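# Pull the cap off a marker on a desk

## Task

Take the cap off the marker so that the marker and its cap both end up lying on the desk; afterwards open the grippers, release both pieces and move the robot away from them. The robot must neither topple nor finish leaning, or the job counts as failed.

## Robot and tools

Robot: an omnidirectional wheeled base with a column about 1.75 m high. A carriage rides 1.0 m up and down the column (lift_m) and carries two identical six-joint arms, each ending in a two-finger gripper. The arm bases sit about 0.57 m + lift_m above the floor, and carriage parts hang about 0.15 m lower. A hand can reach 0.78 m from its shoulder but only about 0.38 m below its arm base. A hand is about 0.16 m long and 0.1 m wide (0.14 m when open). Parked joints 1 to 6 are 0, 0.05, 0.05, 1.45, 0, 0; parked, the robot is about 0.95 m wide and 0.7 m long. The wheel motors are weak (2 N m), so the base reports a contact stop after only a light push.

Cameras: carriage_camera is fixed on the carriage, facing forward and tilted about 20 degrees down; left_wrist_camera and right_wrist_camera look out beyond the fingertips. All images are 672x504 pixels.

Frames: the base frame has its origin on the floor below the base centre, x forward, y left, z up. left_hand and right_hand are reported in it, as the point midway between the finger pads. quat_wxyz rotates base axes into hand axes; the hand z axis runs along the fingers and the fingers open along hand y. A hand pointing straight up with joints 1, 5, 6 at 0 reads (1, 0, 0, 0). The odometry frame is the base frame at the start; base_odometry counts wheel rotation only, so slip looks like travel. Heading is left-positive, -3.142 to 3.142.

execute_actions: argument actions is a list holding one action or none (empty just returns state and images). An action may have base, joints or both; their motions start together. base takes exactly one key, each a relative offset from where the base last measured itself: translate_m (metres, forward positive, -2 to 2), strafe_m (metres, left positive, -2 to 2), rotate_rad (radians, counter-clockwise positive, -6.3 to 6.3). joints is one dictionary keyed by joint name for both arms together; each value is an absolute target, not an offset. lift_m 0 to 1 m. For each arm (left_ and right_ prefixes, same limits): joint1_rad -2.617 to 3.054 (swing about vertical, 0 ahead, positive left); joint2_rad 0 to 3.141 (shoulder: 0 upper arm back and level, 1.57 vertical, 3.14 forward and level); joint3_rad 0 to 3.141 (elbow, 0 folded, 3.14 straight); joint4_rad -1.57 to 1.57 (wrist pitch, positive lifts fingertips); joint5_rad -1.57 to 1.57 (wrist yaw, positive turns fingertips right, opposite to joint1); joint6_rad -2.094 to 2.094 (roll about the finger axis, positive clockwise viewed from the forearm); gripper_m 0 to 0.093 m pad gap. Done tolerances: lift 0.004, joint1 0.02, joint2 and joint3 0.055, joint4 0.04, joints 5 and 6 0.02, gripper 0.004. An action runs at most 15 s. Unknown keys or out-of-range numbers get the whole call refused with no motion. Omitted joints may keep pushing toward earlier targets. cameras picks which images come back: omitted, null or ["all"] gives all, [] gives none. If a result reports a stop, the remaining calls in that reply are skipped.

wait: seconds from 0 to 10; nothing new is commanded and the same state and images come back. zoom_image: camera plus region [x0, y0, x1, y1] in pixels of that camera's latest full image, origin top-left, at most 504 by 504. finished_scene: pass scene (integer 1 to 2); it closes the scene irreversibly and reports success, so the goal must already hold stably.

Result lines: base_status and joint_status describe how each commanded motion ended. done means reached (for the base, wheels turned the full amount, even with slip; a move of a millimetre or two may stop short yet read done). off_target means it settled away from target and may still push; a gripper holding an object usually shows this. contact_stop or time_out means the old target is dropped and the part holds in place. "joint command not followed" (often with a cause line) means a self-collision check blocked that arm's joint targets, shown per joint as not_followed; the gripper still moves, and the blocked targets may be retried later. To escape, move only the blocked arm clear first, then the other in a later call. on_its_own lists uncommanded behaviour; its "held at" is the held target, not the position. motor_effort gives percent of maximum, positive toward higher joint values, with the peak of the last action in brackets; readings carry a fixed per-motor error and noise. Falling lift effort as the lift lowers means a hand is resting on something. drive_wheels larger at rest than after a free move means the base is still pressing. Joint torques have offsets and noise. ARM HIT flags a hard self-collision. MOTOR HOT appears from 75 °C; at 90 °C that arm pauses for 10 s, and at 100 °C it goes limp and drops until cooled (OVER-TEMPERATURE FAULT, joints read limit_stop_at_motor_heat; resend targets). Outstretched arms heat quickly even empty, and the robot keeps holding the last command while you think.

Cautions: hand readings drift from truth at long reach, and a level hand sags 10 to 17 cm under 1 kg. Grippers squeeze about 45 to 60 N per pad. Arms have no contact stop and snap to targets once freed. Base and lift stops come late or not at all; after a drive is blocked, back off about 0.2 m (or turn back), repeat if still pressed. Never reverse into a table edge the column could strike: it can tip the robot. Keep the carriage low and arms in when moving, avoid pulling hard, and never let the two arms collide or press on each other. Lean is visible only in images. Avoid dropping, slamming or shoving the marker and cap.

Each tool is called after ">>>" as name(argument=value, ...), one argument or row to a line, values as JSON.

## Session

>>> execute_actions(
  actions=[],
)

Scene clock: 0.00 s.
Joint torques (N m, as the arm reports them, + toward a larger angle): no reading
base_odometry: x=+0.000 y=+0.000 heading=+0.000 (m, m, rad; odometry frame)
base_status: not commanded
joint_positions: lift_m=+0.303 left_joint1_rad=-0.010 left_joint2_rad=+0.072 left_joint3_rad=+0.046 left_joint4_rad=+1.479 left_joint5_rad=+0.044 left_joint6_rad=-0.028 left_gripper_m=+0.095 right_joint1_rad=-0.022 right_joint2_rad=+0.063 right_joint3_rad=+0.034 right_joint4_rad=+1.428 right_joint5_rad=-0.039 right_joint6_rad=+0.044 right_gripper_m=+0.095
joint_status: not commanded
motor_effort: lift_m=+26 drive_wheels=-3 (%)
left_hand: x=+0.3138 y=+0.3017 z=+1.2996 quat_wxyz=(+0.998, +0.022, +0.059, -0.020) (m; base frame)
right_hand: x=+0.3271 y=-0.3038 z=+1.2946 quat_wxyz=(+0.996, -0.017, +0.086, +0.012) (m; base frame)
pictures: carriage_camera, left_wrist_camera, right_wrist_camera
Images, in order (width x height): carriage_camera 672x504, left_wrist_camera 672x504, right_wrist_camera 672x504.

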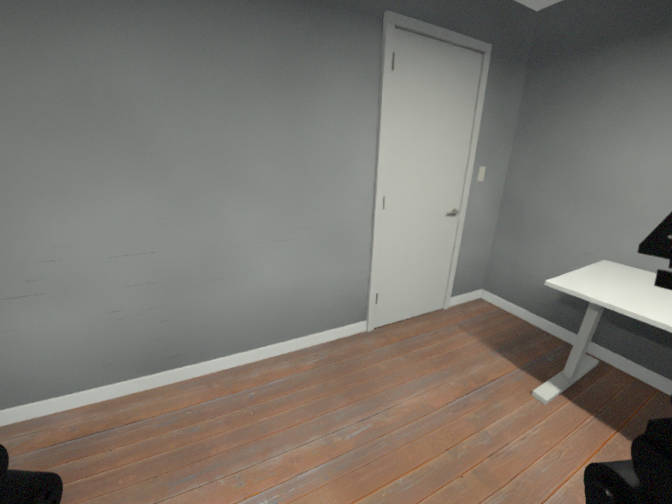

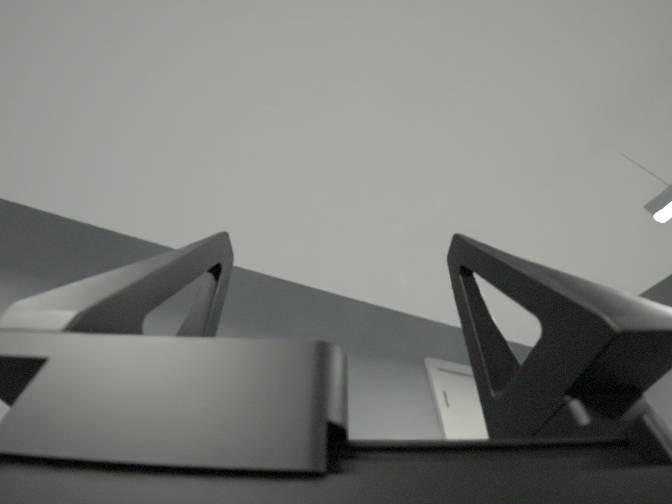

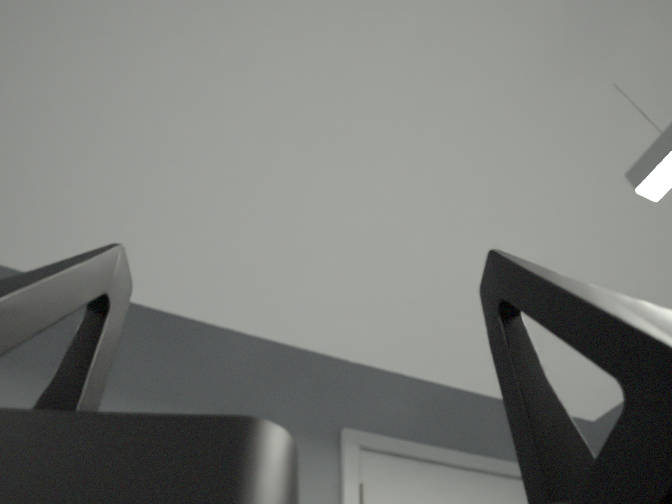

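>>> execute_actions(
  actions=[
    {"base":{"rotate_rad":-1.16}},
  ],
  cameras=["carriage_camera"],
)

Scene clock: 6.00 s.
Joint torques (N m, as the arm reports them, + toward a larger angle): left_arm=[-0.17  4.5   6.15 -0.42 -0.12  0.03] | right_arm=[-0.5   4.23  6.09 -0.21  0.04 -0.02]
base_odometry: x=+0.000 y=+0.000 heading=-1.159 (m, m, rad; odometry frame)
base_status: done
joint_positions: lift_m=+0.303 left_joint1_rad=-0.010 left_joint2_rad=+0.072 left_joint3_rad=+0.046 left_joint4_rad=+1.479 left_joint5_rad=+0.044 left_joint6_rad=-0.028 left_gripper_m=+0.095 right_joint1_rad=-0.022 right_joint2_rad=+0.063 right_joint3_rad=+0.034 right_joint4_rad=+1.428 right_joint5_rad=-0.039 right_joint6_rad=+0.044 right_gripper_m=+0.095
joint_status: not commanded
motor_effort: lift_m=+29(29) drive_wheels=+9(30) (%)
left_hand: x=+0.3138 y=+0.3017 z=+1.2996 quat_wxyz=(+0.998, +0.022, +0.059, -0.020) (m; base frame)
right_hand: x=+0.3271 y=-0.3038 z=+1.2946 quat_wxyz=(+0.996, -0.017, +0.086, +0.012) (m; base frame)
pictures: carriage_camera
Images, in order (width x height): carriage_camera 672x504.

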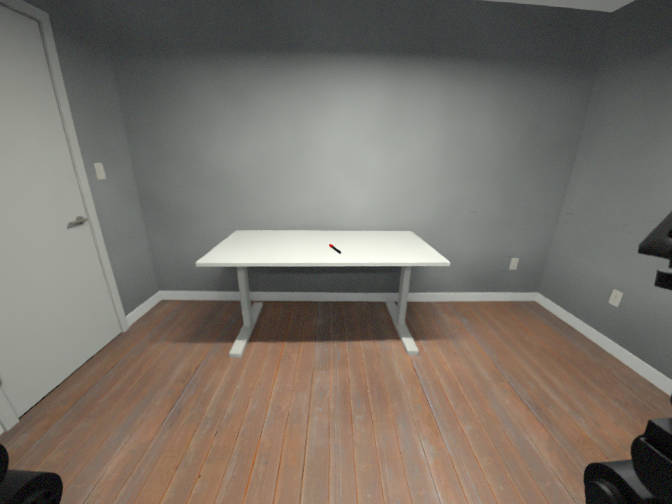

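>>> execute_actions(
  actions=[
    {"base":{"translate_m":0.85},"joints":{"lift_m":0.4,"left_joint2_rad":1.6,"left_joint3_rad":1.3,"left_joint4_rad":-1.27,"right_joint2_rad":1.6,"right_joint3_rad":1.3,"right_joint4_rad":-1.27,"left_joint1_rad":-0.4,"right_joint1_rad":0.4}},
  ],
)

Scene clock: 14.47 s.
Joint torques (N m, as the arm reports them, + toward a larger angle): left_arm=[-0.75 -7.35  8.23  0.27 -0.07  0.03] | right_arm=[ 0.11 -7.74  7.94  0.26  0.04 -0.05]
base_odometry: x=+0.339 y=-0.780 heading=-1.160 (m, m, rad; odometry frame)
base_status: done
joint_positions: lift_m=+0.400 left_joint1_rad=-0.392 left_joint2_rad=+1.597 left_joint3_rad=+1.282 left_joint4_rad=-1.266 left_joint5_rad=+0.045 left_joint6_rad=-0.028 left_gripper_m=+0.095 right_joint1_rad=+0.392 right_joint2_rad=+1.604 right_joint3_rad=+1.278 right_joint4_rad=-1.264 right_joint5_rad=-0.040 right_joint6_rad=+0.044 right_gripper_m=+0.095
joint_status: all done
motor_effort: lift_m=+30(40) drive_wheels=-8(42) (%)
left_hand: x=+0.5339 y=+0.1971 z=+1.0792 quat_wxyz=(-0.010, +0.181, +0.983, -0.021) (m; base frame)
right_hand: x=+0.5336 y=-0.1980 z=+1.0765 quat_wxyz=(-0.014, -0.173, +0.985, +0.017) (m; base frame)
pictures: carriage_camera, left_wrist_camera, right_wrist_camera
Images, in order (width x height): carriage_camera 672x504, left_wrist_camera 672x504, right_wrist_camera 672x504.

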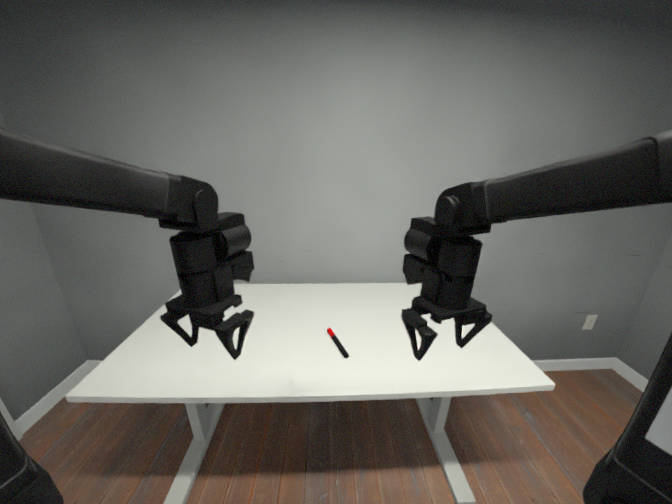

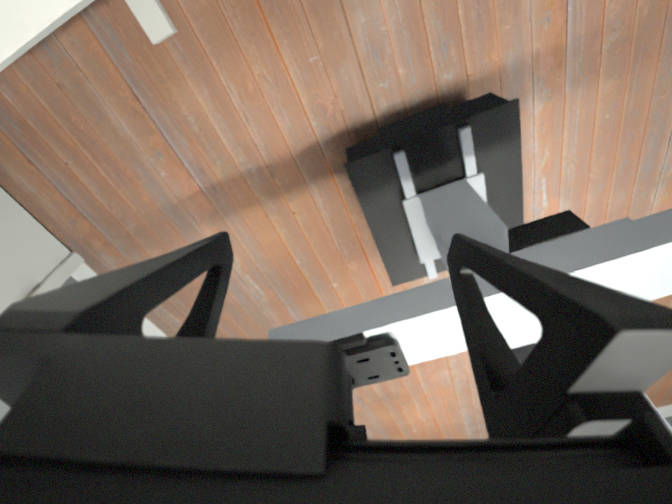

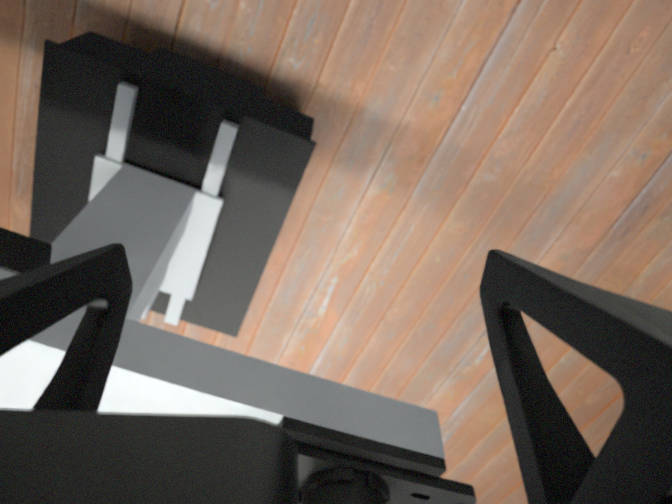

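>>> execute_actions(
  actions=[
    {"base":{"strafe_m":0.12},"joints":{"lift_m":0.45,"left_joint1_rad":0.1,"right_joint1_rad":0.42,"right_joint2_rad":2.6,"right_joint3_rad":1.7,"right_joint4_rad":-0.67,"right_joint6_rad":0}},
  ],
  cameras=[],
)

>>> execute_actions(
  actions=[
    {"base":{"translate_m":0.37}},
  ],
)

Scene clock: 43.53 s.
Joint torques (N m, as the arm reports them, + toward a larger angle): left_arm=[-0.06 -7.51  7.5   0.32 -0.07  0.04] | right_arm=[ -0.11 -15.82   5.17   0.37   0.03  -0.15]
base_odometry: x=+0.449 y=-0.732 heading=-1.160 (m, m, rad; odometry frame)
base_status: done
joint_positions: lift_m=+0.450 left_joint1_rad=+0.099 left_joint2_rad=+1.598 left_joint3_rad=+1.292 left_joint4_rad=-1.266 left_joint5_rad=+0.045 left_joint6_rad=-0.028 left_gripper_m=+0.095 right_joint1_rad=+0.416 right_joint2_rad=+2.613 right_joint3_rad=+1.704 right_joint4_rad=-0.672 right_joint5_rad=-0.040 right_joint6_rad=+0.007 right_gripper_m=+0.095
joint_status: all done
motor_effort: lift_m=+30(36) drive_wheels=-4(34) (%)
left_hand: x=+0.5598 y=+0.3295 z=+1.1315 quat_wxyz=(+0.000, -0.063, +0.998, -0.022) (m; base frame)
right_hand: x=+0.6846 y=-0.1241 z=+0.8610 quat_wxyz=(-0.009, -0.203, +0.979, +0.018) (m; base frame)
pictures: none
No camera images: the call's "cameras" was empty. Leave "cameras" out to get every camera's image.

Scene clock: 46.37 s.
Joint torques (N m, as the arm reports them, + toward a larger angle): left_arm=[-0.09 -7.45  7.45  0.32 -0.08  0.03] | right_arm=[ -0.29 -15.88   4.96   0.32   0.03  -0.11]
base_odometry: x=+0.597 y=-1.071 heading=-1.159 (m, m, rad; odometry frame)
base_status: done
joint_positions: lift_m=+0.450 left_joint1_rad=+0.099 left_joint2_rad=+1.598 left_joint3_rad=+1.292 left_joint4_rad=-1.266 left_joint5_rad=+0.045 left_joint6_rad=-0.028 left_gripper_m=+0.095 right_joint1_rad=+0.416 right_joint2_rad=+2.613 right_joint3_rad=+1.704 right_joint4_rad=-0.672 right_joint5_rad=-0.040 right_joint6_rad=+0.007 right_gripper_m=+0.095
joint_status: not commanded
motor_effort: lift_m=+31(29) drive_wheels=-8(30) (%)
left_hand: x=+0.5597 y=+0.3295 z=+1.1315 quat_wxyz=(+0.000, -0.063, +0.998, -0.022) (m; base frame)
right_hand: x=+0.6846 y=-0.1241 z=+0.8610 quat_wxyz=(-0.009, -0.203, +0.979, +0.018) (m; base frame)
pictures: carriage_camera, left_wrist_camera, right_wrist_camera
Images, in order (width x height): carriage_camera 672x504, left_wrist_camera 672x504, right_wrist_camera 672x504.

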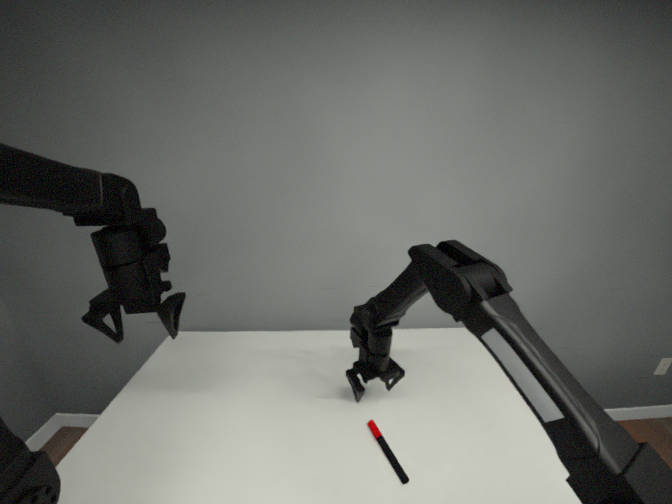

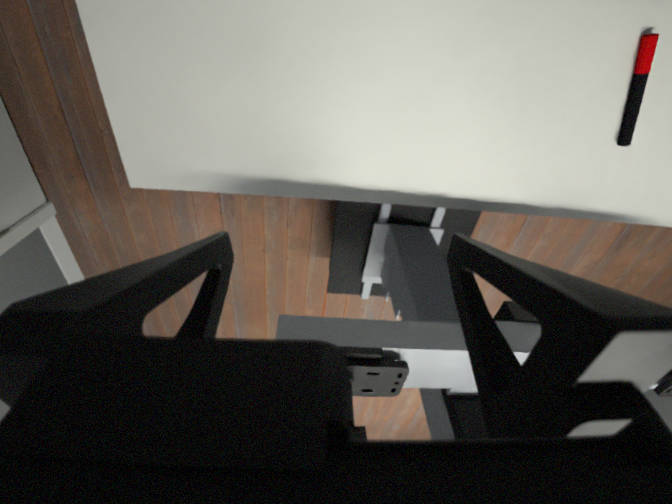

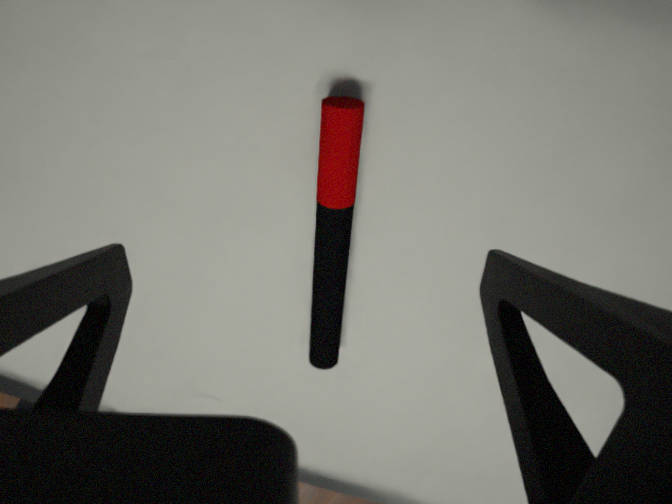

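>>> execute_actions(
  actions=[
    {"base":{"translate_m":-0.085},"joints":{"lift_m":0.37}},
  ],
  cameras=["carriage_camera","right_wrist_camera"],
)

Scene clock: 51.13 s.
Joint torques (N m, as the arm reports them, + toward a larger angle): left_arm=[-0.11 -7.45  7.38  0.32 -0.08  0.03] | right_arm=[ -0.26 -15.66   4.95   0.29   0.03  -0.14]
base_odometry: x=+0.563 y=-0.993 heading=-1.160 (m, m, rad; odometry frame)
base_status: done
joint_positions: lift_m=+0.370 left_joint1_rad=+0.099 left_joint2_rad=+1.598 left_joint3_rad=+1.293 left_joint4_rad=-1.266 left_joint5_rad=+0.045 left_joint6_rad=-0.028 left_gripper_m=+0.095 right_joint1_rad=+0.416 right_joint2_rad=+2.612 right_joint3_rad=+1.704 right_joint4_rad=-0.671 right_joint5_rad=-0.040 right_joint6_rad=+0.007 right_gripper_m=+0.095
joint_status: all done
motor_effort: lift_m=+25(21) drive_wheels=+10(31) (%)
left_hand: x=+0.5600 y=+0.3296 z=+1.0524 quat_wxyz=(+0.001, -0.063, +0.998, -0.022) (m; base frame)
right_hand: x=+0.6851 y=-0.1238 z=+0.7821 quat_wxyz=(-0.008, -0.203, +0.979, +0.019) (m; base frame)
pictures: carriage_camera, right_wrist_camera
Images, in order (width x height): carriage_camera 672x504, right_wrist_camera 672x504.

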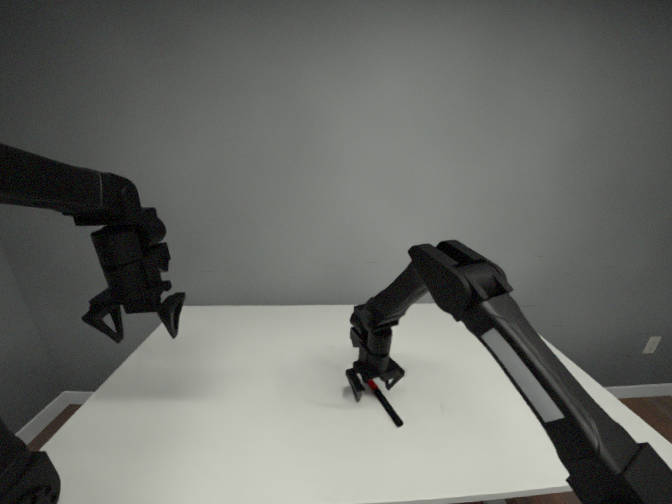

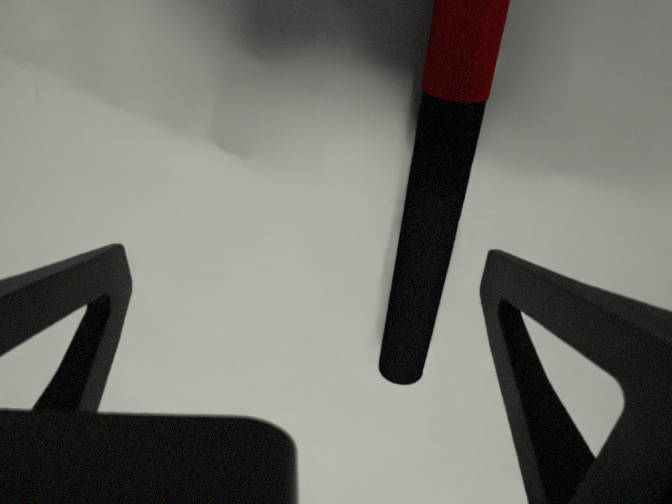

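>>> execute_actions(
  actions=[
    {"base":{"strafe_m":-0.033},"joints":{"lift_m":0.345,"right_joint6_rad":0.1}},
  ],
  cameras=["carriage_camera","right_wrist_camera"],
)

Scene clock: 55.73 s.
Joint torques (N m, as the arm reports them, + toward a larger angle): left_arm=[-0.08 -7.54  7.38  0.33 -0.07  0.03] | right_arm=[ -0.19 -15.65   4.94   0.33   0.05   0.05]
base_odometry: x=+0.533 y=-1.006 heading=-1.160 (m, m, rad; odometry frame)
base_status: done
joint_positions: lift_m=+0.345 left_joint1_rad=+0.099 left_joint2_rad=+1.598 left_joint3_rad=+1.293 left_joint4_rad=-1.267 left_joint5_rad=+0.045 left_joint6_rad=-0.028 left_gripper_m=+0.095 right_joint1_rad=+0.416 right_joint2_rad=+2.613 right_joint3_rad=+1.704 right_joint4_rad=-0.670 right_joint5_rad=-0.040 right_joint6_rad=+0.092 right_gripper_m=+0.095
joint_status: all done
motor_effort: lift_m=+23(28) drive_wheels=-2(24) (%)
left_hand: x=+0.5599 y=+0.3295 z=+1.0272 quat_wxyz=(+0.000, -0.063, +0.998, -0.022) (m; base frame)
right_hand: x=+0.6849 y=-0.1239 z=+0.7566 quat_wxyz=(-0.009, -0.161, +0.987, +0.018) (m; base frame)
pictures: carriage_camera, right_wrist_camera
Images, in order (width x height): carriage_camera 672x504, right_wrist_camera 672x504.

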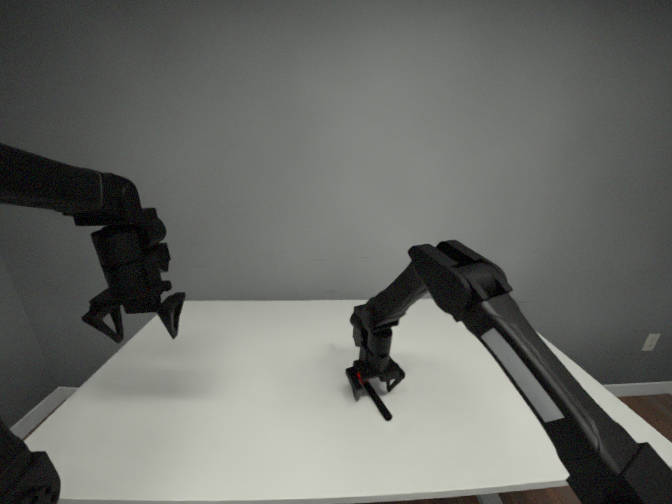

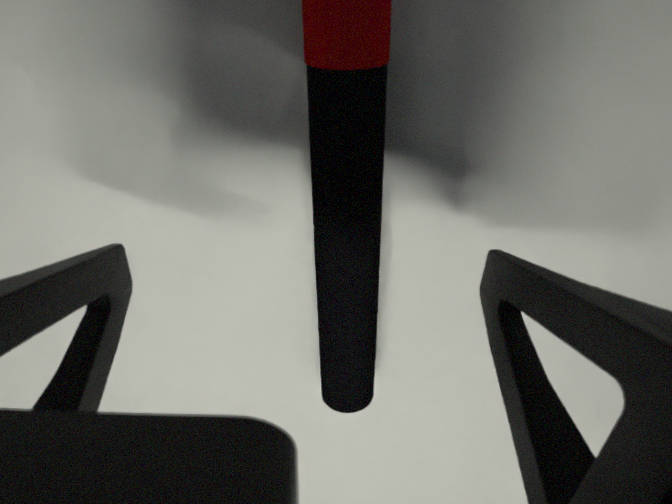

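>>> execute_actions(
  actions=[
    {"joints":{"lift_m":0.325}},
  ],
  cameras=["right_wrist_camera"],
)

Scene clock: 58.33 s.
Joint torques (N m, as the arm reports them, + toward a larger angle): left_arm=[-0.14 -7.62  7.47  0.33 -0.07  0.02] | right_arm=[ -0.19 -15.72   5.08   0.35   0.07   0.05]
base_odometry: x=+0.533 y=-1.006 heading=-1.160 (m, m, rad; odometry frame)
base_status: not commanded
joint_positions: lift_m=+0.325 left_joint1_rad=+0.099 left_joint2_rad=+1.599 left_joint3_rad=+1.293 left_joint4_rad=-1.267 left_joint5_rad=+0.045 left_joint6_rad=-0.028 left_gripper_m=+0.095 right_joint1_rad=+0.416 right_joint2_rad=+2.612 right_joint3_rad=+1.704 right_joint4_rad=-0.670 right_joint5_rad=-0.040 right_joint6_rad=+0.092 right_gripper_m=+0.095
joint_status: all done
motor_effort: lift_m=+24(24) drive_wheels=+3(3) (%)
left_hand: x=+0.5599 y=+0.3295 z=+1.0070 quat_wxyz=(+0.000, -0.063, +0.998, -0.022) (m; base frame)
right_hand: x=+0.6852 y=-0.1238 z=+0.7369 quat_wxyz=(-0.009, -0.161, +0.987, +0.018) (m; base frame)
pictures: right_wrist_camera
Images, in order (width x height): right_wrist_camera 672x504.

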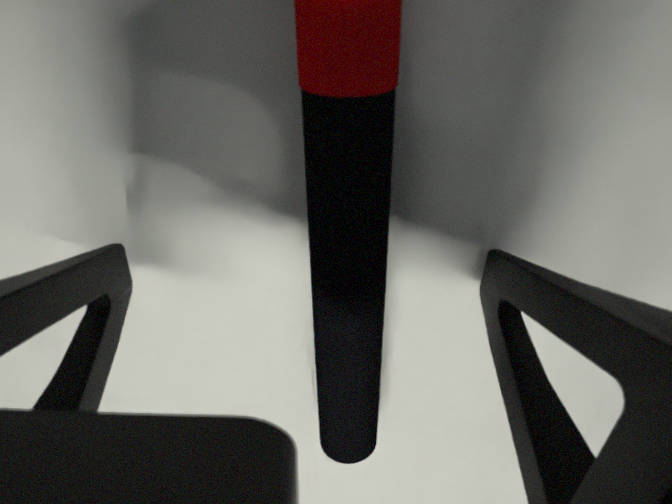

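>>> execute_actions(
  actions=[
    {"joints":{"lift_m":0.32,"right_gripper_m":0.0}},
  ],
  cameras=[],
)

>>> execute_actions(
  actions=[
    {"joints":{"lift_m":0.335}},
  ],
  cameras=[],
)

>>> execute_actions(
  actions=[
    {"joints":{"right_joint6_rad":-1.16}},
  ],
)

Scene clock: 62.10 s.
Joint torques (N m, as the arm reports them, + toward a larger angle): left_arm=[-0.08 -7.7   7.37  0.33 -0.07  0.03] | right_arm=[ -0.24 -15.32   5.08   0.35  -0.01   0.04]
base_odometry: x=+0.533 y=-1.006 heading=-1.160 (m, m, rad; odometry frame)
base_status: not commanded
joint_positions: lift_m=+0.320 left_joint1_rad=+0.099 left_joint2_rad=+1.601 left_joint3_rad=+1.293 left_joint4_rad=-1.267 left_joint5_rad=+0.045 left_joint6_rad=-0.028 left_gripper_m=+0.095 right_joint1_rad=+0.416 right_joint2_rad=+2.607 right_joint3_rad=+1.704 right_joint4_rad=-0.670 right_joint5_rad=-0.034 right_joint6_rad=+0.093 right_gripper_m=+0.018
joint_status: right_gripper_m off_target (ended at +0.018, target +0.000); the others done
motor_effort: lift_m=+24(29) drive_wheels=+3(3) (%)
left_hand: x=+0.5597 y=+0.3295 z=+1.0017 quat_wxyz=(-0.001, -0.063, +0.998, -0.022) (m; base frame)
right_hand: x=+0.6868 y=-0.1243 z=+0.7340 quat_wxyz=(-0.006, -0.161, +0.987, +0.016) (m; base frame)
pictures: none
No camera images: the call's "cameras" was empty. Leave "cameras" out to get every camera's image.

Scene clock: 62.63 s.
Joint torques (N m, as the arm reports them, + toward a larger angle): left_arm=[-0.1  -7.69  7.4   0.32 -0.07  0.03] | right_arm=[ -0.1  -15.1    5.07   0.36  -0.01   0.07]
base_odometry: x=+0.533 y=-1.006 heading=-1.160 (m, m, rad; odometry frame)
base_status: not commanded
joint_positions: lift_m=+0.335 left_joint1_rad=+0.099 left_joint2_rad=+1.601 left_joint3_rad=+1.293 left_joint4_rad=-1.267 left_joint5_rad=+0.045 left_joint6_rad=-0.028 left_gripper_m=+0.095 right_joint1_rad=+0.416 right_joint2_rad=+2.605 right_joint3_rad=+1.704 right_joint4_rad=-0.671 right_joint5_rad=-0.034 right_joint6_rad=+0.093 right_gripper_m=+0.018
joint_status: all done
motor_effort: lift_m=+26(38) drive_wheels=+4(4) (%)
left_hand: x=+0.5597 y=+0.3295 z=+1.0161 quat_wxyz=(-0.001, -0.063, +0.998, -0.022) (m; base frame)
right_hand: x=+0.6872 y=-0.1240 z=+0.7494 quat_wxyz=(-0.005, -0.161, +0.987, +0.016) (m; base frame)
pictures: none
No camera images: the call's "cameras" was empty. Leave "cameras" out to get every camera's image.

Scene clock: 64.20 s.
Joint torques (N m, as the arm reports them, + toward a larger angle): left_arm=[-0.09 -7.73  7.37  0.33 -0.07  0.03] | right_arm=[ -0.21 -15.06   5.     0.29  -0.1   -0.12]
base_odometry: x=+0.533 y=-1.006 heading=-1.160 (m, m, rad; odometry frame)
base_status: not commanded
joint_positions: lift_m=+0.335 left_joint1_rad=+0.099 left_joint2_rad=+1.601 left_joint3_rad=+1.293 left_joint4_rad=-1.267 left_joint5_rad=+0.045 left_joint6_rad=-0.028 left_gripper_m=+0.095 right_joint1_rad=+0.416 right_joint2_rad=+2.605 right_joint3_rad=+1.704 right_joint4_rad=-0.671 right_joint5_rad=-0.034 right_joint6_rad=-1.151 right_gripper_m=+0.018
joint_status: all done
motor_effort: lift_m=+29(31) drive_wheels=+4(4) (%)
left_hand: x=+0.5597 y=+0.3295 z=+1.0161 quat_wxyz=(-0.001, -0.063, +0.998, -0.022) (m; base frame)
right_hand: x=+0.6872 y=-0.1240 z=+0.7494 quat_wxyz=(+0.006, -0.706, +0.708, +0.016) (m; base frame)
pictures: carriage_camera, left_wrist_camera, right_wrist_camera
Images, in order (width x height): carriage_camera 672x504, left_wrist_camera 672x504, right_wrist_camera 672x504.

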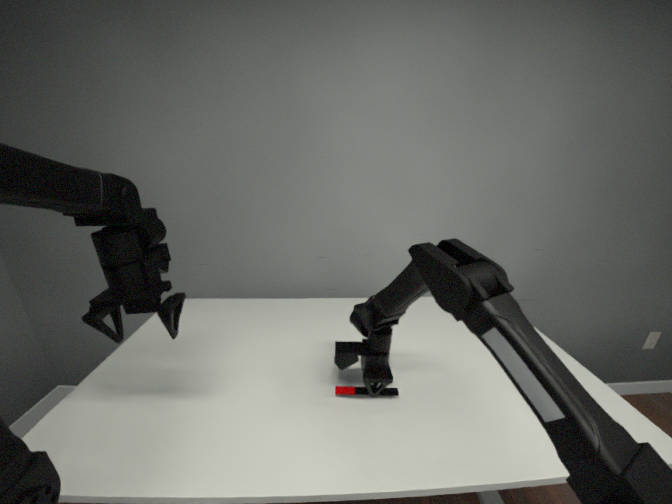

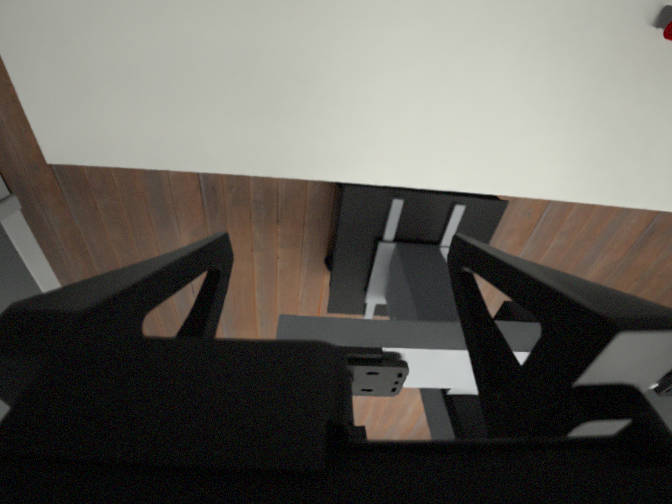

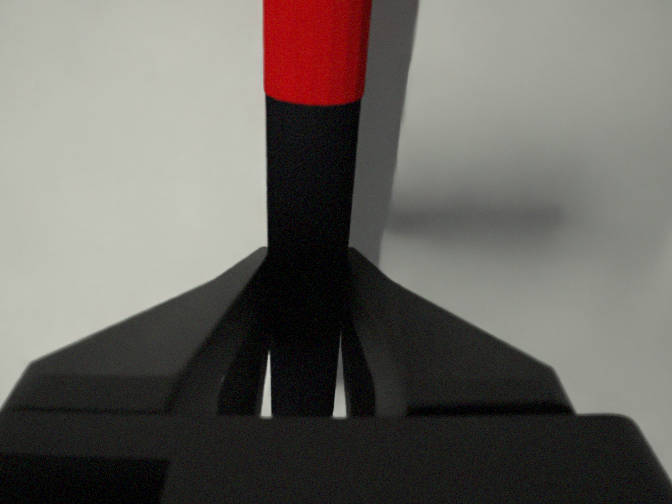

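>>> execute_actions(
  actions=[
    {"joints":{"lift_m":0.321}},
  ],
  cameras=[],
)

>>> execute_actions(
  actions=[
    {"joints":{"right_gripper_m":0.07}},
  ],
  cameras=[],
)

>>> execute_actions(
  actions=[
    {"base":{"strafe_m":-0.09},"joints":{"lift_m":0.38,"left_joint6_rad":-2.09,"left_joint1_rad":-0.3,"left_joint2_rad":2.6,"left_joint3_rad":1.7,"left_joint4_rad":-0.67,"left_joint5_rad":0.18,"left_gripper_m":0.07}},
  ],
  cameras=[],
)

>>> execute_actions(
  actions=[
    {"base":{"translate_m":0.04},"joints":{"right_joint6_rad":2.09,"right_joint1_rad":0.42,"right_joint5_rad":-0.18}},
  ],
  cameras=[],
)

>>> execute_actions(
  actions=[
    {"joints":{"right_joint1_rad":0.55,"left_joint1_rad":-0.55,"lift_m":0.35}},
  ],
)

Scene clock: 74.03 s.
Joint torques (N m, as the arm reports them, + toward a larger angle): left_arm=[-0.11 -7.75  7.42  0.34 -0.07  0.03] | right_arm=[ -0.28 -15.24   5.05   0.35  -0.08  -0.1 ]
base_odometry: x=+0.533 y=-1.006 heading=-1.160 (m, m, rad; odometry frame)
base_status: not commanded
joint_positions: lift_m=+0.321 left_joint1_rad=+0.099 left_joint2_rad=+1.601 left_joint3_rad=+1.293 left_joint4_rad=-1.268 left_joint5_rad=+0.045 left_joint6_rad=-0.028 left_gripper_m=+0.095 right_joint1_rad=+0.416 right_joint2_rad=+2.607 right_joint3_rad=+1.704 right_joint4_rad=-0.671 right_joint5_rad=-0.034 right_joint6_rad=-1.151 right_gripper_m=+0.018
joint_status: all done
motor_effort: lift_m=+23(23) drive_wheels=+4(4) (%)
left_hand: x=+0.5596 y=+0.3295 z=+1.0026 quat_wxyz=(-0.002, -0.063, +0.998, -0.022) (m; base frame)
right_hand: x=+0.6868 y=-0.1242 z=+0.7351 quat_wxyz=(+0.005, -0.706, +0.708, +0.016) (m; base frame)
pictures: none
No camera images: the call's "cameras" was empty. Leave "cameras" out to get every camera's image.

Scene clock: 74.70 s.
Joint torques (N m, as the arm reports them, + toward a larger angle): left_arm=[-0.14 -7.7   7.41  0.32 -0.07  0.03] | right_arm=[ -0.23 -15.37   4.82   0.3   -0.1   -0.14]
base_odometry: x=+0.533 y=-1.006 heading=-1.160 (m, m, rad; odometry frame)
base_status: not commanded
joint_positions: lift_m=+0.321 left_joint1_rad=+0.099 left_joint2_rad=+1.601 left_joint3_rad=+1.293 left_joint4_rad=-1.268 left_joint5_rad=+0.045 left_joint6_rad=-0.028 left_gripper_m=+0.095 right_joint1_rad=+0.416 right_joint2_rad=+2.607 right_joint3_rad=+1.704 right_joint4_rad=-0.671 right_joint5_rad=-0.034 right_joint6_rad=-1.151 right_gripper_m=+0.070
joint_status: all done
motor_effort: lift_m=+25(23) drive_wheels=+4(4) (%)
left_hand: x=+0.5596 y=+0.3295 z=+1.0026 quat_wxyz=(-0.002, -0.063, +0.998, -0.022) (m; base frame)
right_hand: x=+0.6868 y=-0.1242 z=+0.7351 quat_wxyz=(+0.005, -0.706, +0.708, +0.016) (m; base frame)
pictures: none
No camera images: the call's "cameras" was empty. Leave "cameras" out to get every camera's image.

Scene clock: 76.63 s.
Joint torques (N m, as the arm reports them, + toward a larger angle): left_arm=[  0.44 -15.7    5.32   0.17  -0.07  -0.08] | right_arm=[ -0.41 -14.67   5.     0.32  -0.04  -0.13]
base_odometry: x=+0.451 y=-1.042 heading=-1.160 (m, m, rad; odometry frame)
base_status: done
joint_positions: lift_m=+0.380 left_joint1_rad=-0.309 left_joint2_rad=+2.603 left_joint3_rad=+1.703 left_joint4_rad=-0.668 left_joint5_rad=+0.181 left_joint6_rad=-2.081 left_gripper_m=+0.070 right_joint1_rad=+0.417 right_joint2_rad=+2.600 right_joint3_rad=+1.704 right_joint4_rad=-0.670 right_joint5_rad=-0.035 right_joint6_rad=-1.151 right_gripper_m=+0.070
joint_status: all done
motor_effort: lift_m=+28(33) drive_wheels=-4(38) (%)
left_hand: x=+0.6977 y=+0.1443 z=+0.7977 quat_wxyz=(-0.084, -0.771, +0.630, -0.034) (m; base frame)
right_hand: x=+0.6883 y=-0.1230 z=+0.7965 quat_wxyz=(+0.008, -0.706, +0.708, +0.015) (m; base frame)
pictures: none
No camera images: the call's "cameras" was empty. Leave "cameras" out to get every camera's image.

Scene clock: 79.03 s.
Joint torques (N m, as the arm reports them, + toward a larger angle): left_arm=[  0.39 -15.74   5.34   0.18  -0.07  -0.08] | right_arm=[ -0.31 -14.55   5.01   0.22  -0.07   0.07]
base_odometry: x=+0.466 y=-1.079 heading=-1.161 (m, m, rad; odometry frame)
base_status: done
joint_positions: lift_m=+0.380 left_joint1_rad=-0.309 left_joint2_rad=+2.603 left_joint3_rad=+1.703 left_joint4_rad=-0.669 left_joint5_rad=+0.181 left_joint6_rad=-2.081 left_gripper_m=+0.070 right_joint1_rad=+0.417 right_joint2_rad=+2.600 right_joint3_rad=+1.704 right_joint4_rad=-0.671 right_joint5_rad=-0.170 right_joint6_rad=+2.081 right_gripper_m=+0.070
joint_status: all done
motor_effort: lift_m=+31(29) drive_wheels=-8(23) (%)
left_hand: x=+0.6976 y=+0.1445 z=+0.7977 quat_wxyz=(-0.084, -0.771, +0.630, -0.034) (m; base frame)
right_hand: x=+0.6788 y=-0.1018 z=+0.7989 quat_wxyz=(-0.080, +0.737, +0.671, +0.029) (m; base frame)
pictures: none
No camera images: the call's "cameras" was empty. Leave "cameras" out to get every camera's image.

Scene clock: 80.07 s.
Joint torques (N m, as the arm reports them, + toward a larger angle): left_arm=[ -0.14 -15.54   5.55   0.2   -0.1   -0.03] | right_arm=[ -1.09 -15.68   4.8    0.18  -0.03   0.12]
base_odometry: x=+0.466 y=-1.079 heading=-1.161 (m, m, rad; odometry frame)
base_status: not commanded
joint_positions: lift_m=+0.350 left_joint1_rad=-0.491 left_joint2_rad=+2.604 left_joint3_rad=+1.703 left_joint4_rad=-0.666 left_joint5_rad=+0.180 left_joint6_rad=-2.076 left_gripper_m=+0.070 right_joint1_rad=+0.557 right_joint2_rad=+2.612 right_joint3_rad=+1.704 right_joint4_rad=-0.673 right_joint5_rad=-0.178 right_joint6_rad=+2.081 right_gripper_m=+0.070
joint_status: left_joint1_rad not_followed (moved -0.182 of -0.241); the others done
motor_effort: lift_m=+24(21) drive_wheels=+5(10) (%)
left_hand: x=+0.6614 y=+0.0719 z=+0.7679 quat_wxyz=(-0.086, -0.709, +0.699, -0.027) (m; base frame)
right_hand: x=+0.6419 y=-0.0493 z=+0.7643 quat_wxyz=(-0.087, +0.688, +0.720, +0.017) (m; base frame)
pictures: carriage_camera, left_wrist_camera, right_wrist_camera
joint command not followed: on one or more control steps a check withheld the commanded joint targets of the left arm, and it was not sent them on those steps. On the call's last step the targets were still withheld.
cause: the commanded joint targets would bring a part of the robot too close to another arm (this arm's wrist (the part past joint 4) and the other arm's wrist (the part past joint 4)); next, command targets that bring no part of the robot closer to that arm.
Images, in order (width x height): carriage_camera 672x504, left_wrist_camera 672x504, right_wrist_camera 672x504.

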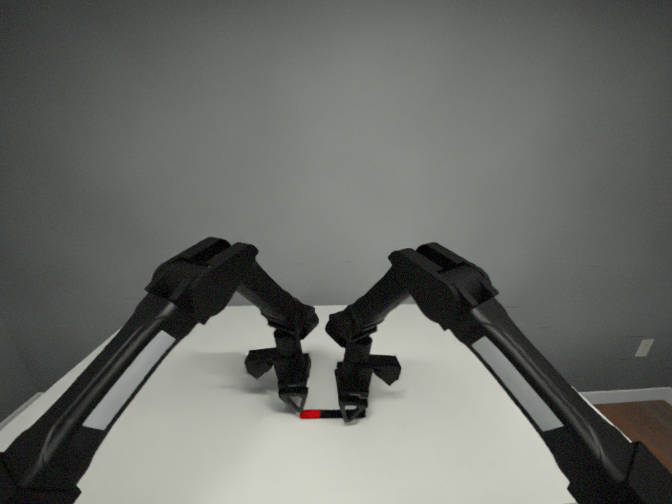

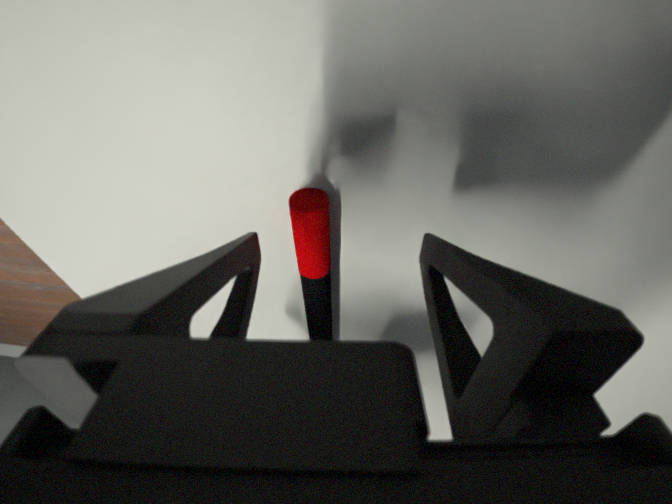

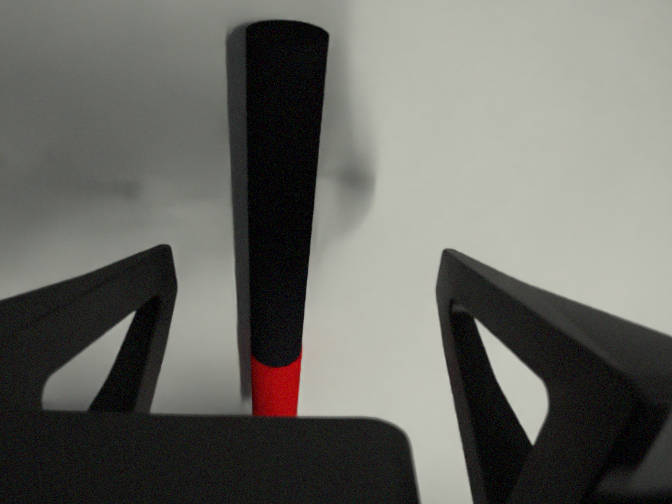

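>>> execute_actions(
  actions=[
    {"joints":{"right_joint1_rad":0.47,"left_joint1_rad":-0.48,"left_joint5_rad":0.4,"right_joint5_rad":-0.4,"left_joint6_rad":-2.02,"right_joint6_rad":2.02,"lift_m":0.335}},
  ],
)

Scene clock: 84.00 s.
Joint torques (N m, as the arm reports them, + toward a larger angle): left_arm=[  0.29 -15.77   5.32   0.17   0.11   0.09] | right_arm=[ -0.09 -15.48   4.74   0.19  -0.17  -0.05]
base_odometry: x=+0.466 y=-1.079 heading=-1.161 (m, m, rad; odometry frame)
base_status: not commanded
joint_positions: lift_m=+0.335 left_joint1_rad=-0.487 left_joint2_rad=+2.604 left_joint3_rad=+1.703 left_joint4_rad=-0.667 left_joint5_rad=+0.395 left_joint6_rad=-2.025 left_gripper_m=+0.070 right_joint1_rad=+0.463 right_joint2_rad=+2.611 right_joint3_rad=+1.704 right_joint4_rad=-0.672 right_joint5_rad=-0.389 right_joint6_rad=+2.027 right_gripper_m=+0.070
joint_status: all done
motor_effort: lift_m=+26(15) drive_wheels=+5(7) (%)
left_hand: x=+0.6454 y=+0.0420 z=+0.7634 quat_wxyz=(-0.186, -0.682, +0.705, -0.062) (m; base frame)
right_hand: x=+0.6500 y=-0.0530 z=+0.7601 quat_wxyz=(-0.185, +0.692, +0.695, +0.058) (m; base frame)
pictures: carriage_camera, left_wrist_camera, right_wrist_camera
joint command not followed: on one or more control steps a check withheld the commanded joint targets of the left arm, and it was not sent them on those steps.
cause: the commanded joint targets would bring a part of the robot too close to another arm (this arm's wrist (the part past joint 4) and the other arm's wrist (the part past joint 4)); next, command targets that bring no part of the robot closer to that arm.
Images, in order (width x height): carriage_camera 672x504, left_wrist_camera 672x504, right_wrist_camera 672x504.

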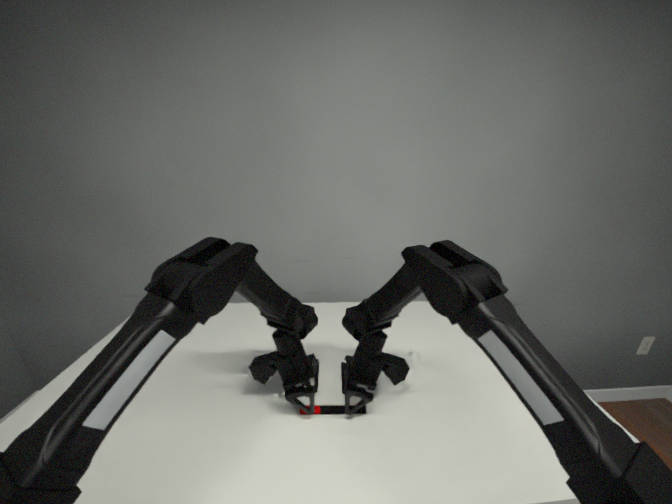

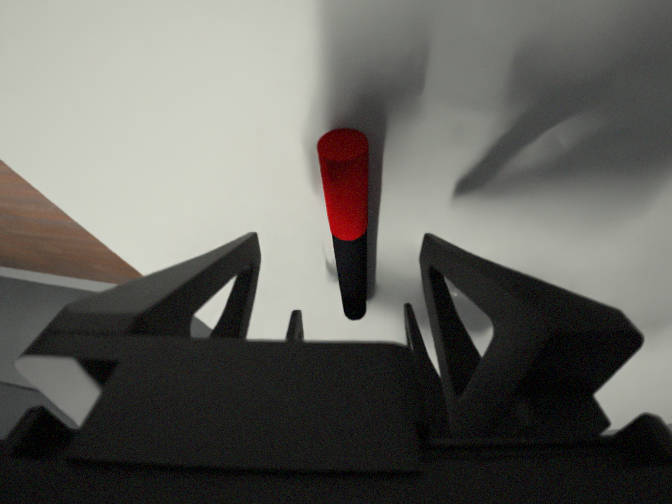

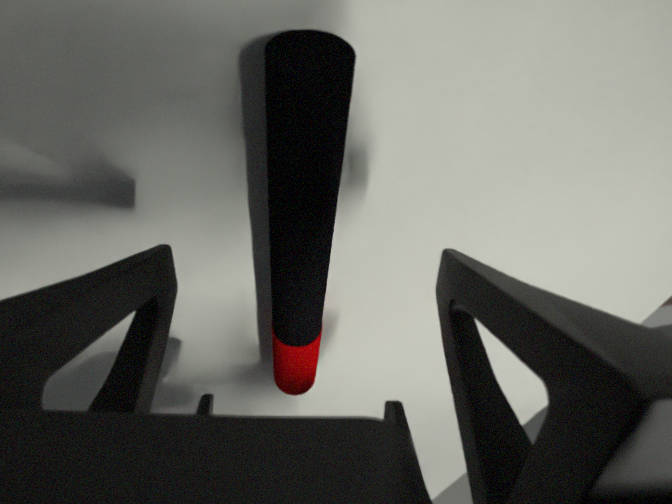

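>>> execute_actions(
  actions=[
    {"joints":{"lift_m":0.312,"left_gripper_m":0.045,"right_gripper_m":0.045}},
  ],
)

Scene clock: 87.73 s.
Joint torques (N m, as the arm reports them, + toward a larger angle): left_arm=[  0.31 -15.94   5.34   0.18   0.11   0.08] | right_arm=[  0.04 -15.1    4.89   0.2   -0.13  -0.11]
base_odometry: x=+0.466 y=-1.079 heading=-1.161 (m, m, rad; odometry frame)
base_status: not commanded
joint_positions: lift_m=+0.312 left_joint1_rad=-0.487 left_joint2_rad=+2.605 left_joint3_rad=+1.703 left_joint4_rad=-0.668 left_joint5_rad=+0.397 left_joint6_rad=-2.025 left_gripper_m=+0.045 right_joint1_rad=+0.464 right_joint2_rad=+2.606 right_joint3_rad=+1.704 right_joint4_rad=-0.671 right_joint5_rad=-0.396 right_joint6_rad=+2.026 right_gripper_m=+0.045
joint_status: all done
motor_effort: lift_m=+21(22) drive_wheels=+5(6) (%)
left_hand: x=+0.6447 y=+0.0421 z=+0.7399 quat_wxyz=(-0.187, -0.682, +0.704, -0.061) (m; base frame)
right_hand: x=+0.6504 y=-0.0510 z=+0.7395 quat_wxyz=(-0.187, +0.691, +0.696, +0.062) (m; base frame)
pictures: carriage_camera, left_wrist_camera, right_wrist_camera
Images, in order (width x height): carriage_camera 672x504, left_wrist_camera 672x504, right_wrist_camera 672x504.

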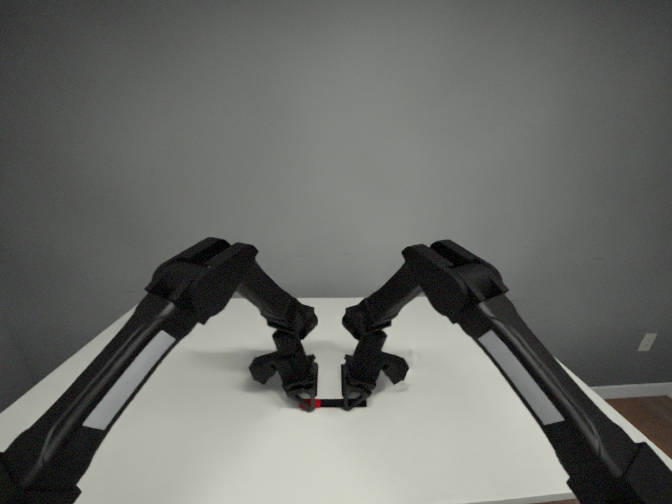

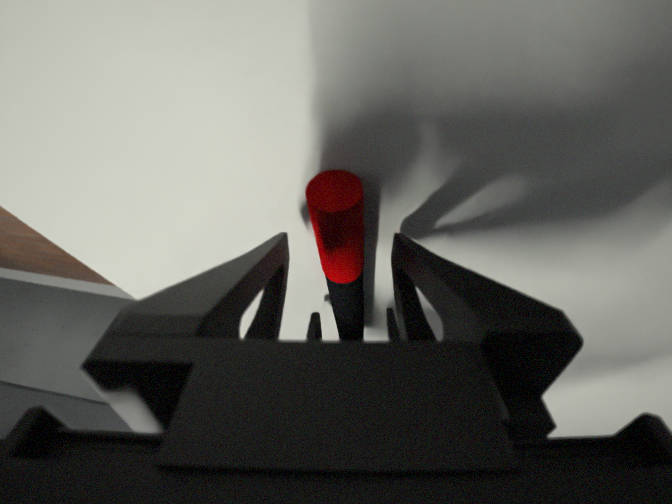

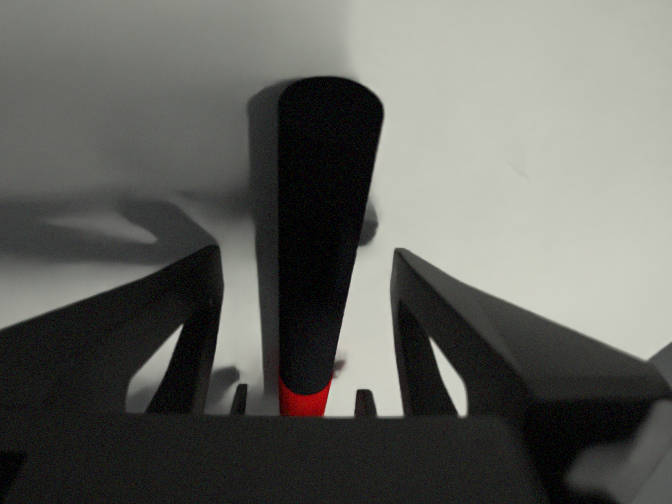

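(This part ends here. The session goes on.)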